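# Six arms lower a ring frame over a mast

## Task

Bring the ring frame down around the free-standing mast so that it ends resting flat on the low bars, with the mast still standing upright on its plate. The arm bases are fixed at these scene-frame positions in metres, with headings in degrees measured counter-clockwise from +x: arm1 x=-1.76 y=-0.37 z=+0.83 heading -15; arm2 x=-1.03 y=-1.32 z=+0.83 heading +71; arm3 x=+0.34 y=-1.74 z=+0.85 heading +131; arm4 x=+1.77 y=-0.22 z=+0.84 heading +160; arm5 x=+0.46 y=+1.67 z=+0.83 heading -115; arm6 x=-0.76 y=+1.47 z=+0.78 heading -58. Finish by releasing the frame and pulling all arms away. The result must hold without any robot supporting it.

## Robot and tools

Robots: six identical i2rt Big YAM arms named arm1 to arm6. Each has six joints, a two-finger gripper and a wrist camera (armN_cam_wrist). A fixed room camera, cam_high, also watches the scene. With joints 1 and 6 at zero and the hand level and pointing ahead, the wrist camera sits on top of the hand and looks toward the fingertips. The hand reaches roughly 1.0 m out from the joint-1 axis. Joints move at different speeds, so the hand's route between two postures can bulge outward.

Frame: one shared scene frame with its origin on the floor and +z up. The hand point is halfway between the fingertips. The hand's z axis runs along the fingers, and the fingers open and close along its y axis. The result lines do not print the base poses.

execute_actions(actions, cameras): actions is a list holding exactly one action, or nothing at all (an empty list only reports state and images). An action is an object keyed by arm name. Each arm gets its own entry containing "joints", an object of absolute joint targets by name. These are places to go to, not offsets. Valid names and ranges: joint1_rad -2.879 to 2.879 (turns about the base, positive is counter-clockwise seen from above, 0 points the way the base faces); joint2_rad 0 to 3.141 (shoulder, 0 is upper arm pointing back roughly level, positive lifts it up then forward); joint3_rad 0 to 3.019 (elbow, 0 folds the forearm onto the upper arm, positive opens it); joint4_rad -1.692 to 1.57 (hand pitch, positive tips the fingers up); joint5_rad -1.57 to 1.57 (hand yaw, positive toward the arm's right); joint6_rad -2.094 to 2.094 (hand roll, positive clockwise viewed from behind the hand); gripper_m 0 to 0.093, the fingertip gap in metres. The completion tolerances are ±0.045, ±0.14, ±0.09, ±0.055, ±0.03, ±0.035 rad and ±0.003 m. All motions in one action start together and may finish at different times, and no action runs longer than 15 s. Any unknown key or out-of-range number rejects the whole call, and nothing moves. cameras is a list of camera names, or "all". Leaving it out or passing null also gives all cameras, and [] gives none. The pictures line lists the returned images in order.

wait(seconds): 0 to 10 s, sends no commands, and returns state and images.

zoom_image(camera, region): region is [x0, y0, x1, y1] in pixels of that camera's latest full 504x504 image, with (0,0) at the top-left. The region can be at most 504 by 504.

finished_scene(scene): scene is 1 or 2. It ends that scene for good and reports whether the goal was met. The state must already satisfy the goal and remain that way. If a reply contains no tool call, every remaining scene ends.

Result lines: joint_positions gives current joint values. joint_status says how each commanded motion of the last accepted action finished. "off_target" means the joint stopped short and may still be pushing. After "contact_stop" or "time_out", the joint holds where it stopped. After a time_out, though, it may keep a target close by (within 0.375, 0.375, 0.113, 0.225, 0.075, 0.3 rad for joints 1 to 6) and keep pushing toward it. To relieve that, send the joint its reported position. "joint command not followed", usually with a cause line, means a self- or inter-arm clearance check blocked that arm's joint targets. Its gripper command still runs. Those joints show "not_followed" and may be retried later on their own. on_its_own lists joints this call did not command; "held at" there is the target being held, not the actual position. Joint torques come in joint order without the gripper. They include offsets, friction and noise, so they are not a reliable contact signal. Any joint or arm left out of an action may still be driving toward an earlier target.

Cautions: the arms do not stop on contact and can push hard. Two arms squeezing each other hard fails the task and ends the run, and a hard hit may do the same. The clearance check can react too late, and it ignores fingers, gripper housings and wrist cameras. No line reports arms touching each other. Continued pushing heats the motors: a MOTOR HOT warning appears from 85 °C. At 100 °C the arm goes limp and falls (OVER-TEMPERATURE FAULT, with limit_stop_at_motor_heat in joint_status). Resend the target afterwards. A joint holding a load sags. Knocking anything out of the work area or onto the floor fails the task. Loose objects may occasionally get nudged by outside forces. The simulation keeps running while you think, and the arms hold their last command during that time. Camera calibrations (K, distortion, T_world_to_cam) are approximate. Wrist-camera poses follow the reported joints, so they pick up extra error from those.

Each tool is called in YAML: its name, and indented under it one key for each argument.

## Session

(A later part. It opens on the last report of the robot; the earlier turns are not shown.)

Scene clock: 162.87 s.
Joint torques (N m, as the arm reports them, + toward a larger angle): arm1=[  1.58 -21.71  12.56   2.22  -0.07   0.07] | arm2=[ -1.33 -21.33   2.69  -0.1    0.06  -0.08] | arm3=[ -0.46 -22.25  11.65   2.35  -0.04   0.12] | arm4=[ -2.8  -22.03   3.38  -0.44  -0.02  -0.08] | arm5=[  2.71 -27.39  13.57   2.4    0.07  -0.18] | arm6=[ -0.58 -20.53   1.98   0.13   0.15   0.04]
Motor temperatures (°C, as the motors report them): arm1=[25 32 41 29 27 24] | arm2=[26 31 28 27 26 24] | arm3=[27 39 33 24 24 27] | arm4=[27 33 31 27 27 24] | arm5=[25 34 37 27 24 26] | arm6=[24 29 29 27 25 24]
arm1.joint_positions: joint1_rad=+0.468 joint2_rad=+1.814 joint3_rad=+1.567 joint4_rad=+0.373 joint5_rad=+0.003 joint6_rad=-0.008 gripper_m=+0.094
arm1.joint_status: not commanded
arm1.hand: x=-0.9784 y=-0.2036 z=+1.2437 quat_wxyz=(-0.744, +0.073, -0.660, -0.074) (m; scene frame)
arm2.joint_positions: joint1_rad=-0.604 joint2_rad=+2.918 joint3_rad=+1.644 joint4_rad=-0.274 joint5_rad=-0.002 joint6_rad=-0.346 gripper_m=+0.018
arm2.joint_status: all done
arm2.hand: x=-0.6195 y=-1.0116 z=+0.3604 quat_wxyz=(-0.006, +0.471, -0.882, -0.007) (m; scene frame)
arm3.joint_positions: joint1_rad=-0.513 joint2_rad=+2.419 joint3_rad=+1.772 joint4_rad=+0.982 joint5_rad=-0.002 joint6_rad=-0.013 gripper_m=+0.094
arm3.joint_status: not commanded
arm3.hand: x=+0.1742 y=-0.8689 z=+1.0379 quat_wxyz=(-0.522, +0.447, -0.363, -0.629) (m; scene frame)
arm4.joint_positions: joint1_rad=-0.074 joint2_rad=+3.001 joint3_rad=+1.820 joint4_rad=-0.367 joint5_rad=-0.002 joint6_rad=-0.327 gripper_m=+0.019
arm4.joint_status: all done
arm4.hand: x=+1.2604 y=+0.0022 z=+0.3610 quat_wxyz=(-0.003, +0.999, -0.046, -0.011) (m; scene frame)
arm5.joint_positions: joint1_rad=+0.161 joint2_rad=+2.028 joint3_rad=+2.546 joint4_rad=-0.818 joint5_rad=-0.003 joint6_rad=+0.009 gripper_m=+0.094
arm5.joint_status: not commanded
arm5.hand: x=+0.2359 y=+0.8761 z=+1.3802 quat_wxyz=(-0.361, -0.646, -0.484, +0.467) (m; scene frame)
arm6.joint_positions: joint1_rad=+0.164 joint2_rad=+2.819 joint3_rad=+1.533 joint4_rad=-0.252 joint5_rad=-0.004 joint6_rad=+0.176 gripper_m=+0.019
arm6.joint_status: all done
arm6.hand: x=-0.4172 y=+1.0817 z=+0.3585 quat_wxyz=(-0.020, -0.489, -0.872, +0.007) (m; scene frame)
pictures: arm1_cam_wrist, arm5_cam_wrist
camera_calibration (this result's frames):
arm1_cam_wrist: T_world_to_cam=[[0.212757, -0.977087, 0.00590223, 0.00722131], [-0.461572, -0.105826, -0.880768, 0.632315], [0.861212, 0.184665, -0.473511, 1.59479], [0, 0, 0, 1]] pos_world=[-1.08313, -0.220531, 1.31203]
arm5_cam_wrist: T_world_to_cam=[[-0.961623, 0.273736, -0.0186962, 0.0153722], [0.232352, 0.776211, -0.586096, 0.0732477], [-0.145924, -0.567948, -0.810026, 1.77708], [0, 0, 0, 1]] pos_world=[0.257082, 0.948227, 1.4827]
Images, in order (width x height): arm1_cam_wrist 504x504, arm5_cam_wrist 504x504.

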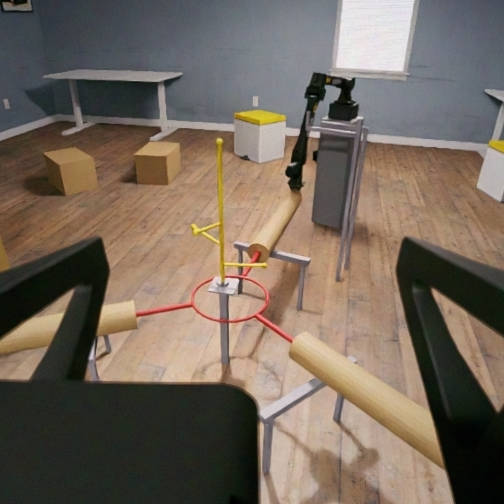

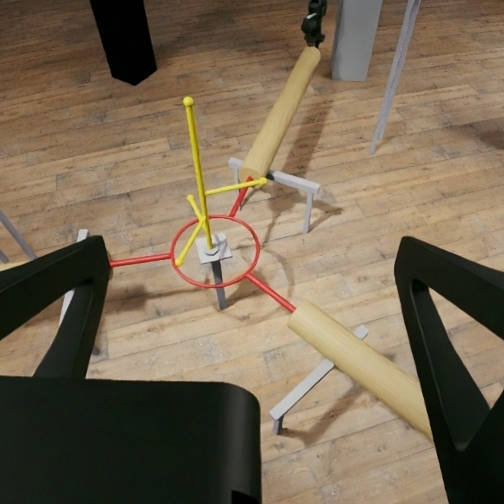

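Landed. Release.

execute_actions:
  actions:
    - {"arm2":{"joints":{"gripper_m":0.07}},"arm4":{"joints":{"gripper_m":0.07}},"arm6":{"joints":{"gripper_m":0.07}}}
  cameras: []

execute_actions:
  actions:
    - {"arm2":{"joints":{"joint2_rad":2.3,"joint3_rad":1.1,"joint4_rad":-0.4}},"arm4":{"joints":{"joint2_rad":2.35,"joint3_rad":1.25,"joint4_rad":-0.5}},"arm6":{"joints":{"joint2_rad":2.2,"joint3_rad":1.0,"joint4_rad":-0.4}}}
  cameras: []

wait:
  seconds: 10

Scene clock: 178.10 s.
Joint torques (N m, as the arm reports them, + toward a larger angle): arm1=[  1.66 -21.66  12.58   2.25  -0.08   0.07] | arm2=[ -1.23 -21.9    2.52  -0.21   0.07  -0.08] | arm3=[ -0.41 -22.32  11.7    2.3   -0.05   0.13] | arm4=[ -2.23 -21.98   3.25  -0.31   0.01  -0.08] | arm5=[  2.56 -27.14  13.56   2.3    0.07  -0.17] | arm6=[ -0.63 -20.9    2.01   0.36   0.1    0.02]
Motor temperatures (°C, as the motors report them): arm1=[25 32 42 29 27 24] | arm2=[26 30 28 27 26 24] | arm3=[27 40 33 24 24 27] | arm4=[27 33 30 27 27 24] | arm5=[25 34 37 27 24 26] | arm6=[24 29 29 27 25 24]
arm1.joint_positions: joint1_rad=+0.468 joint2_rad=+1.814 joint3_rad=+1.567 joint4_rad=+0.373 joint5_rad=+0.003 joint6_rad=-0.008 gripper_m=+0.094
arm1.joint_status: not commanded
arm1.hand: x=-0.9784 y=-0.2036 z=+1.2437 quat_wxyz=(-0.744, +0.073, -0.660, -0.074) (m; scene frame)
arm2.joint_positions: joint1_rad=-0.604 joint2_rad=+2.928 joint3_rad=+1.644 joint4_rad=-0.274 joint5_rad=-0.002 joint6_rad=-0.346 gripper_m=+0.070
arm2.joint_status: all done
arm2.hand: x=-0.6243 y=-1.0151 z=+0.3555 quat_wxyz=(-0.001, +0.471, -0.882, -0.006) (m; scene frame)
arm3.joint_positions: joint1_rad=-0.513 joint2_rad=+2.419 joint3_rad=+1.772 joint4_rad=+0.982 joint5_rad=-0.002 joint6_rad=-0.013 gripper_m=+0.094
arm3.joint_status: not commanded
arm3.hand: x=+0.1742 y=-0.8689 z=+1.0379 quat_wxyz=(-0.522, +0.447, -0.363, -0.629) (m; scene frame)
arm4.joint_positions: joint1_rad=-0.079 joint2_rad=+3.001 joint3_rad=+1.820 joint4_rad=-0.370 joint5_rad=-0.002 joint6_rad=-0.327 gripper_m=+0.070
arm4.joint_status: all done
arm4.hand: x=+1.2628 y=+0.0039 z=+0.3605 quat_wxyz=(-0.002, +0.999, -0.048, -0.009) (m; scene frame)
arm5.joint_positions: joint1_rad=+0.161 joint2_rad=+2.028 joint3_rad=+2.546 joint4_rad=-0.818 joint5_rad=-0.003 joint6_rad=+0.009 gripper_m=+0.094
arm5.joint_status: not commanded
arm5.hand: x=+0.2359 y=+0.8761 z=+1.3802 quat_wxyz=(-0.361, -0.646, -0.484, +0.467) (m; scene frame)
arm6.joint_positions: joint1_rad=+0.164 joint2_rad=+2.819 joint3_rad=+1.532 joint4_rad=-0.259 joint5_rad=-0.003 joint6_rad=+0.176 gripper_m=+0.070
arm6.joint_status: all done
arm6.hand: x=-0.4190 y=+1.0834 z=+0.3580 quat_wxyz=(-0.015, -0.489, -0.872, +0.006) (m; scene frame)
pictures: none
No camera images: the call's "cameras" was empty. Leave "cameras" out to get every camera's image.

Scene clock: 179.63 s.
Joint torques (N m, as the arm reports them, + toward a larger angle): arm1=[  1.66 -21.68  12.6    2.22  -0.08   0.07] | arm2=[ -1.27 -19.6    3.07  -0.46   0.07  -0.06] | arm3=[ -0.36 -22.34  11.67   2.32  -0.05   0.12] | arm4=[ -2.47 -19.56   4.32  -0.25   0.02  -0.09] | arm5=[  2.32 -27.21  13.55   2.34   0.07  -0.17] | arm6=[ -0.52 -16.67   2.68   0.55   0.09   0.03]
Motor temperatures (°C, as the motors report them): arm1=[25 32 42 29 27 24] | arm2=[26 30 27 27 26 24] | arm3=[27 40 33 24 24 27] | arm4=[27 33 30 27 27 24] | arm5=[25 34 37 27 24 26] | arm6=[24 29 29 27 25 24]
arm1.joint_positions: joint1_rad=+0.468 joint2_rad=+1.814 joint3_rad=+1.567 joint4_rad=+0.373 joint5_rad=+0.003 joint6_rad=-0.008 gripper_m=+0.094
arm1.joint_status: not commanded
arm1.hand: x=-0.9784 y=-0.2036 z=+1.2437 quat_wxyz=(-0.744, +0.073, -0.660, -0.074) (m; scene frame)
arm2.joint_positions: joint1_rad=-0.604 joint2_rad=+2.301 joint3_rad=+1.099 joint4_rad=-0.391 joint5_rad=-0.002 joint6_rad=-0.346 gripper_m=+0.070
arm2.joint_status: all done
arm2.hand: x=-0.6701 y=-1.0516 z=+0.5888 quat_wxyz=(+0.017, +0.471, -0.882, -0.004) (m; scene frame)
arm3.joint_positions: joint1_rad=-0.513 joint2_rad=+2.419 joint3_rad=+1.772 joint4_rad=+0.982 joint5_rad=-0.002 joint6_rad=-0.013 gripper_m=+0.094
arm3.joint_status: not commanded
arm3.hand: x=+0.1742 y=-0.8689 z=+1.0379 quat_wxyz=(-0.522, +0.447, -0.363, -0.629) (m; scene frame)
arm4.joint_positions: joint1_rad=-0.079 joint2_rad=+2.345 joint3_rad=+1.247 joint4_rad=-0.494 joint5_rad=-0.002 joint6_rad=-0.327 gripper_m=+0.070
arm4.joint_status: all done
arm4.hand: x=+1.3100 y=-0.0171 z=+0.6115 quat_wxyz=(+0.005, +0.999, -0.048, +0.010) (m; scene frame)
arm5.joint_positions: joint1_rad=+0.161 joint2_rad=+2.028 joint3_rad=+2.546 joint4_rad=-0.818 joint5_rad=-0.003 joint6_rad=+0.009 gripper_m=+0.094
arm5.joint_status: not commanded
arm5.hand: x=+0.2359 y=+0.8761 z=+1.3802 quat_wxyz=(-0.361, -0.646, -0.484, +0.467) (m; scene frame)
arm6.joint_positions: joint1_rad=+0.164 joint2_rad=+2.182 joint3_rad=+1.002 joint4_rad=-0.396 joint5_rad=-0.003 joint6_rad=+0.176 gripper_m=+0.070
arm6.joint_status: all done
arm6.hand: x=-0.4701 y=+1.1423 z=+0.5865 quat_wxyz=(-0.002, -0.489, -0.872, +0.001) (m; scene frame)
pictures: none
No camera images: the call's "cameras" was empty. Leave "cameras" out to get every camera's image.

Scene clock: 189.63 s.
Joint torques (N m, as the arm reports them, + toward a larger angle): arm1=[  1.59 -21.74  12.59   2.23  -0.08   0.06] | arm2=[ -1.24 -19.37   3.02  -0.36   0.07  -0.08] | arm3=[ -0.4  -22.26  11.64   2.32  -0.04   0.12] | arm4=[ -2.44 -19.46   4.18  -0.17   0.02  -0.09] | arm5=[  2.71 -26.77  13.41   2.34   0.06  -0.21] | arm6=[ -0.44 -16.89   2.71   0.58   0.1    0.02]
Motor temperatures (°C, as the motors report them): arm1=[25 33 42 29 27 24] | arm2=[26 30 27 27 26 24] | arm3=[27 40 33 24 24 27] | arm4=[27 33 30 27 27 24] | arm5=[25 34 37 27 24 26] | arm6=[24 29 29 27 25 24]
arm1.joint_positions: joint1_rad=+0.468 joint2_rad=+1.814 joint3_rad=+1.567 joint4_rad=+0.373 joint5_rad=+0.003 joint6_rad=-0.008 gripper_m=+0.094
arm1.joint_status: not commanded
arm1.hand: x=-0.9784 y=-0.2036 z=+1.2437 quat_wxyz=(-0.744, +0.073, -0.660, -0.074) (m; scene frame)
arm2.joint_positions: joint1_rad=-0.604 joint2_rad=+2.301 joint3_rad=+1.099 joint4_rad=-0.391 joint5_rad=-0.002 joint6_rad=-0.346 gripper_m=+0.070
arm2.joint_status: all done
arm2.hand: x=-0.6701 y=-1.0516 z=+0.5888 quat_wxyz=(+0.017, +0.471, -0.882, -0.004) (m; scene frame)
arm3.joint_positions: joint1_rad=-0.513 joint2_rad=+2.419 joint3_rad=+1.772 joint4_rad=+0.982 joint5_rad=-0.002 joint6_rad=-0.013 gripper_m=+0.094
arm3.joint_status: not commanded
arm3.hand: x=+0.1742 y=-0.8689 z=+1.0379 quat_wxyz=(-0.522, +0.447, -0.363, -0.629) (m; scene frame)
arm4.joint_positions: joint1_rad=-0.079 joint2_rad=+2.345 joint3_rad=+1.247 joint4_rad=-0.494 joint5_rad=-0.002 joint6_rad=-0.327 gripper_m=+0.070
arm4.joint_status: all done
arm4.hand: x=+1.3100 y=-0.0171 z=+0.6115 quat_wxyz=(+0.005, +0.999, -0.048, +0.010) (m; scene frame)
arm5.joint_positions: joint1_rad=+0.161 joint2_rad=+2.028 joint3_rad=+2.546 joint4_rad=-0.818 joint5_rad=-0.003 joint6_rad=+0.009 gripper_m=+0.094
arm5.joint_status: not commanded
arm5.hand: x=+0.2359 y=+0.8761 z=+1.3802 quat_wxyz=(-0.361, -0.646, -0.484, +0.467) (m; scene frame)
arm6.joint_positions: joint1_rad=+0.164 joint2_rad=+2.182 joint3_rad=+1.002 joint4_rad=-0.396 joint5_rad=-0.003 joint6_rad=+0.176 gripper_m=+0.070
arm6.joint_status: all done
arm6.hand: x=-0.4701 y=+1.1423 z=+0.5865 quat_wxyz=(-0.002, -0.489, -0.872, +0.001) (m; scene frame)
wait: 10.00 s; at rest by 0.27 s
pictures: arm1_cam_wrist, arm2_cam_wrist, arm3_cam_wrist, arm4_cam_wrist, arm5_cam_wrist, arm6_cam_wrist, cam_high
camera_calibration (this result's frames):
arm1_cam_wrist: T_world_to_cam=[[0.212757, -0.977087, 0.00590223, 0.00722131], [-0.461572, -0.105826, -0.880768, 0.632315], [0.861212, 0.184665, -0.473511, 1.59479], [0, 0, 0, 1]] pos_world=[-1.08313, -0.220531, 1.31203]
arm2_cam_wrist: T_world_to_cam=[[0.830289, -0.556966, -0.0202261, -0.0209332], [-0.430155, -0.663478, 0.61218, -1.34079], [-0.354383, -0.499586, -0.79046, -0.171543], [0, 0, 0, 1]] pos_world=[-0.620159, -0.986945, 0.684784]
arm3_cam_wrist: T_world_to_cam=[[0.978297, 0.207073, 0.00739881, -0.000254587], [0.0690489, -0.292132, -0.953882, 0.725748], [-0.195362, 0.933691, -0.30009, 1.27815], [0, 0, 0, 1]] pos_world=[0.199839, -0.981332, 1.07584]
arm4_cam_wrist: T_world_to_cam=[[0.102904, 0.994629, -0.0110927, -0.108916], [0.795418, -0.075587, 0.601329, -1.4056], [0.597261, -0.0707023, -0.798925, -0.170169], [0, 0, 0, 1]] pos_world=[1.23088, -0.00994467, 0.708065]
arm5_cam_wrist: T_world_to_cam=[[-0.961623, 0.273736, -0.0186962, 0.0153722], [0.232352, 0.776211, -0.586096, 0.0732477], [-0.145924, -0.567948, -0.810026, 1.77708], [0, 0, 0, 1]] pos_world=[0.257082, 0.948227, 1.4827]
arm6_cam_wrist: T_world_to_cam=[[-0.85114, -0.524931, -0.00296093, 0.196647], [-0.431389, 0.696232, 0.573728, -1.32956], [-0.299106, 0.4896, -0.81904, -0.0943348], [0, 0, 0, 1]] pos_world=[-0.434402, 1.0751, 0.686127]
Images, in order (width x height): arm1_cam_wrist 504x504, arm2_cam_wrist 504x504, arm3_cam_wrist 504x504, arm4_cam_wrist 504x504, arm5_cam_wrist 504x504, arm6_cam_wrist 504x504, cam_high 504x504.

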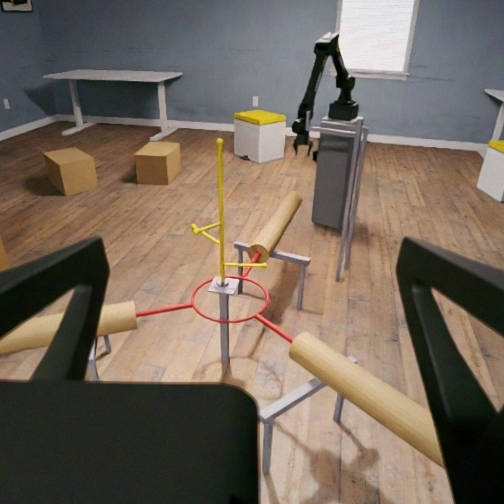

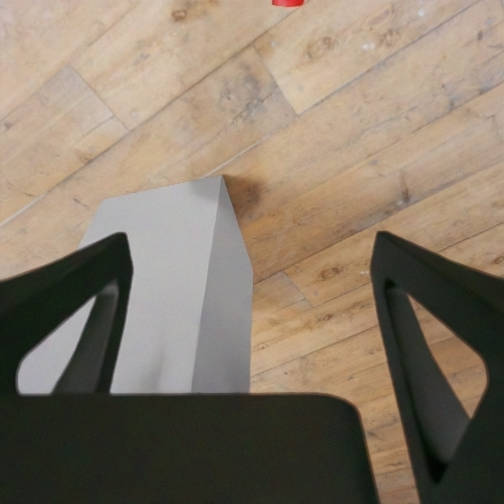

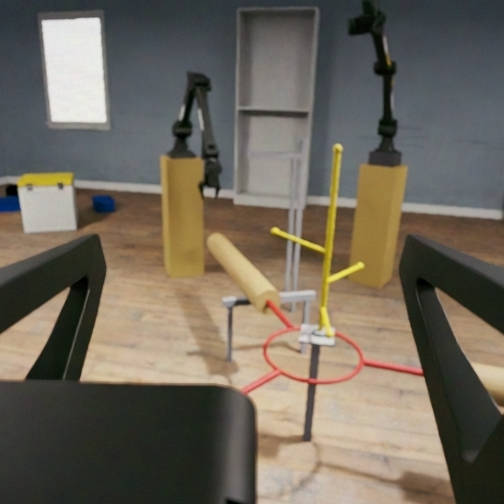

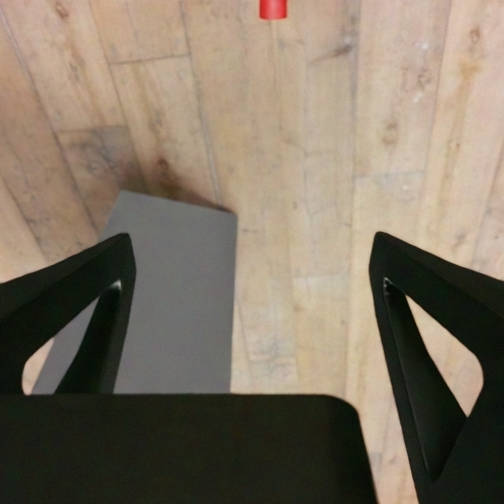

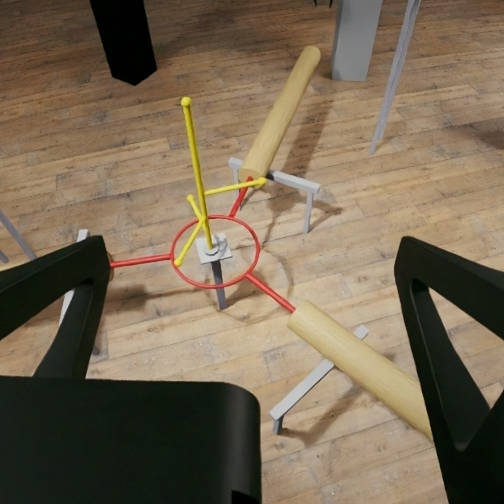

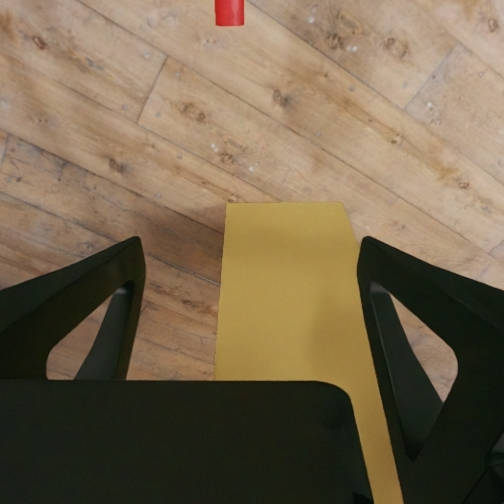

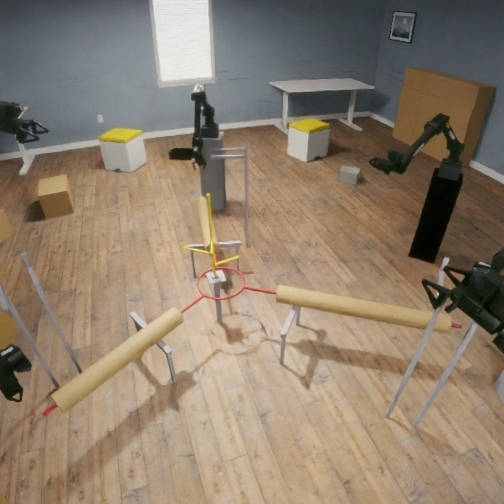

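finished_scene:
  scene: 1

The scene is finished: the task was done.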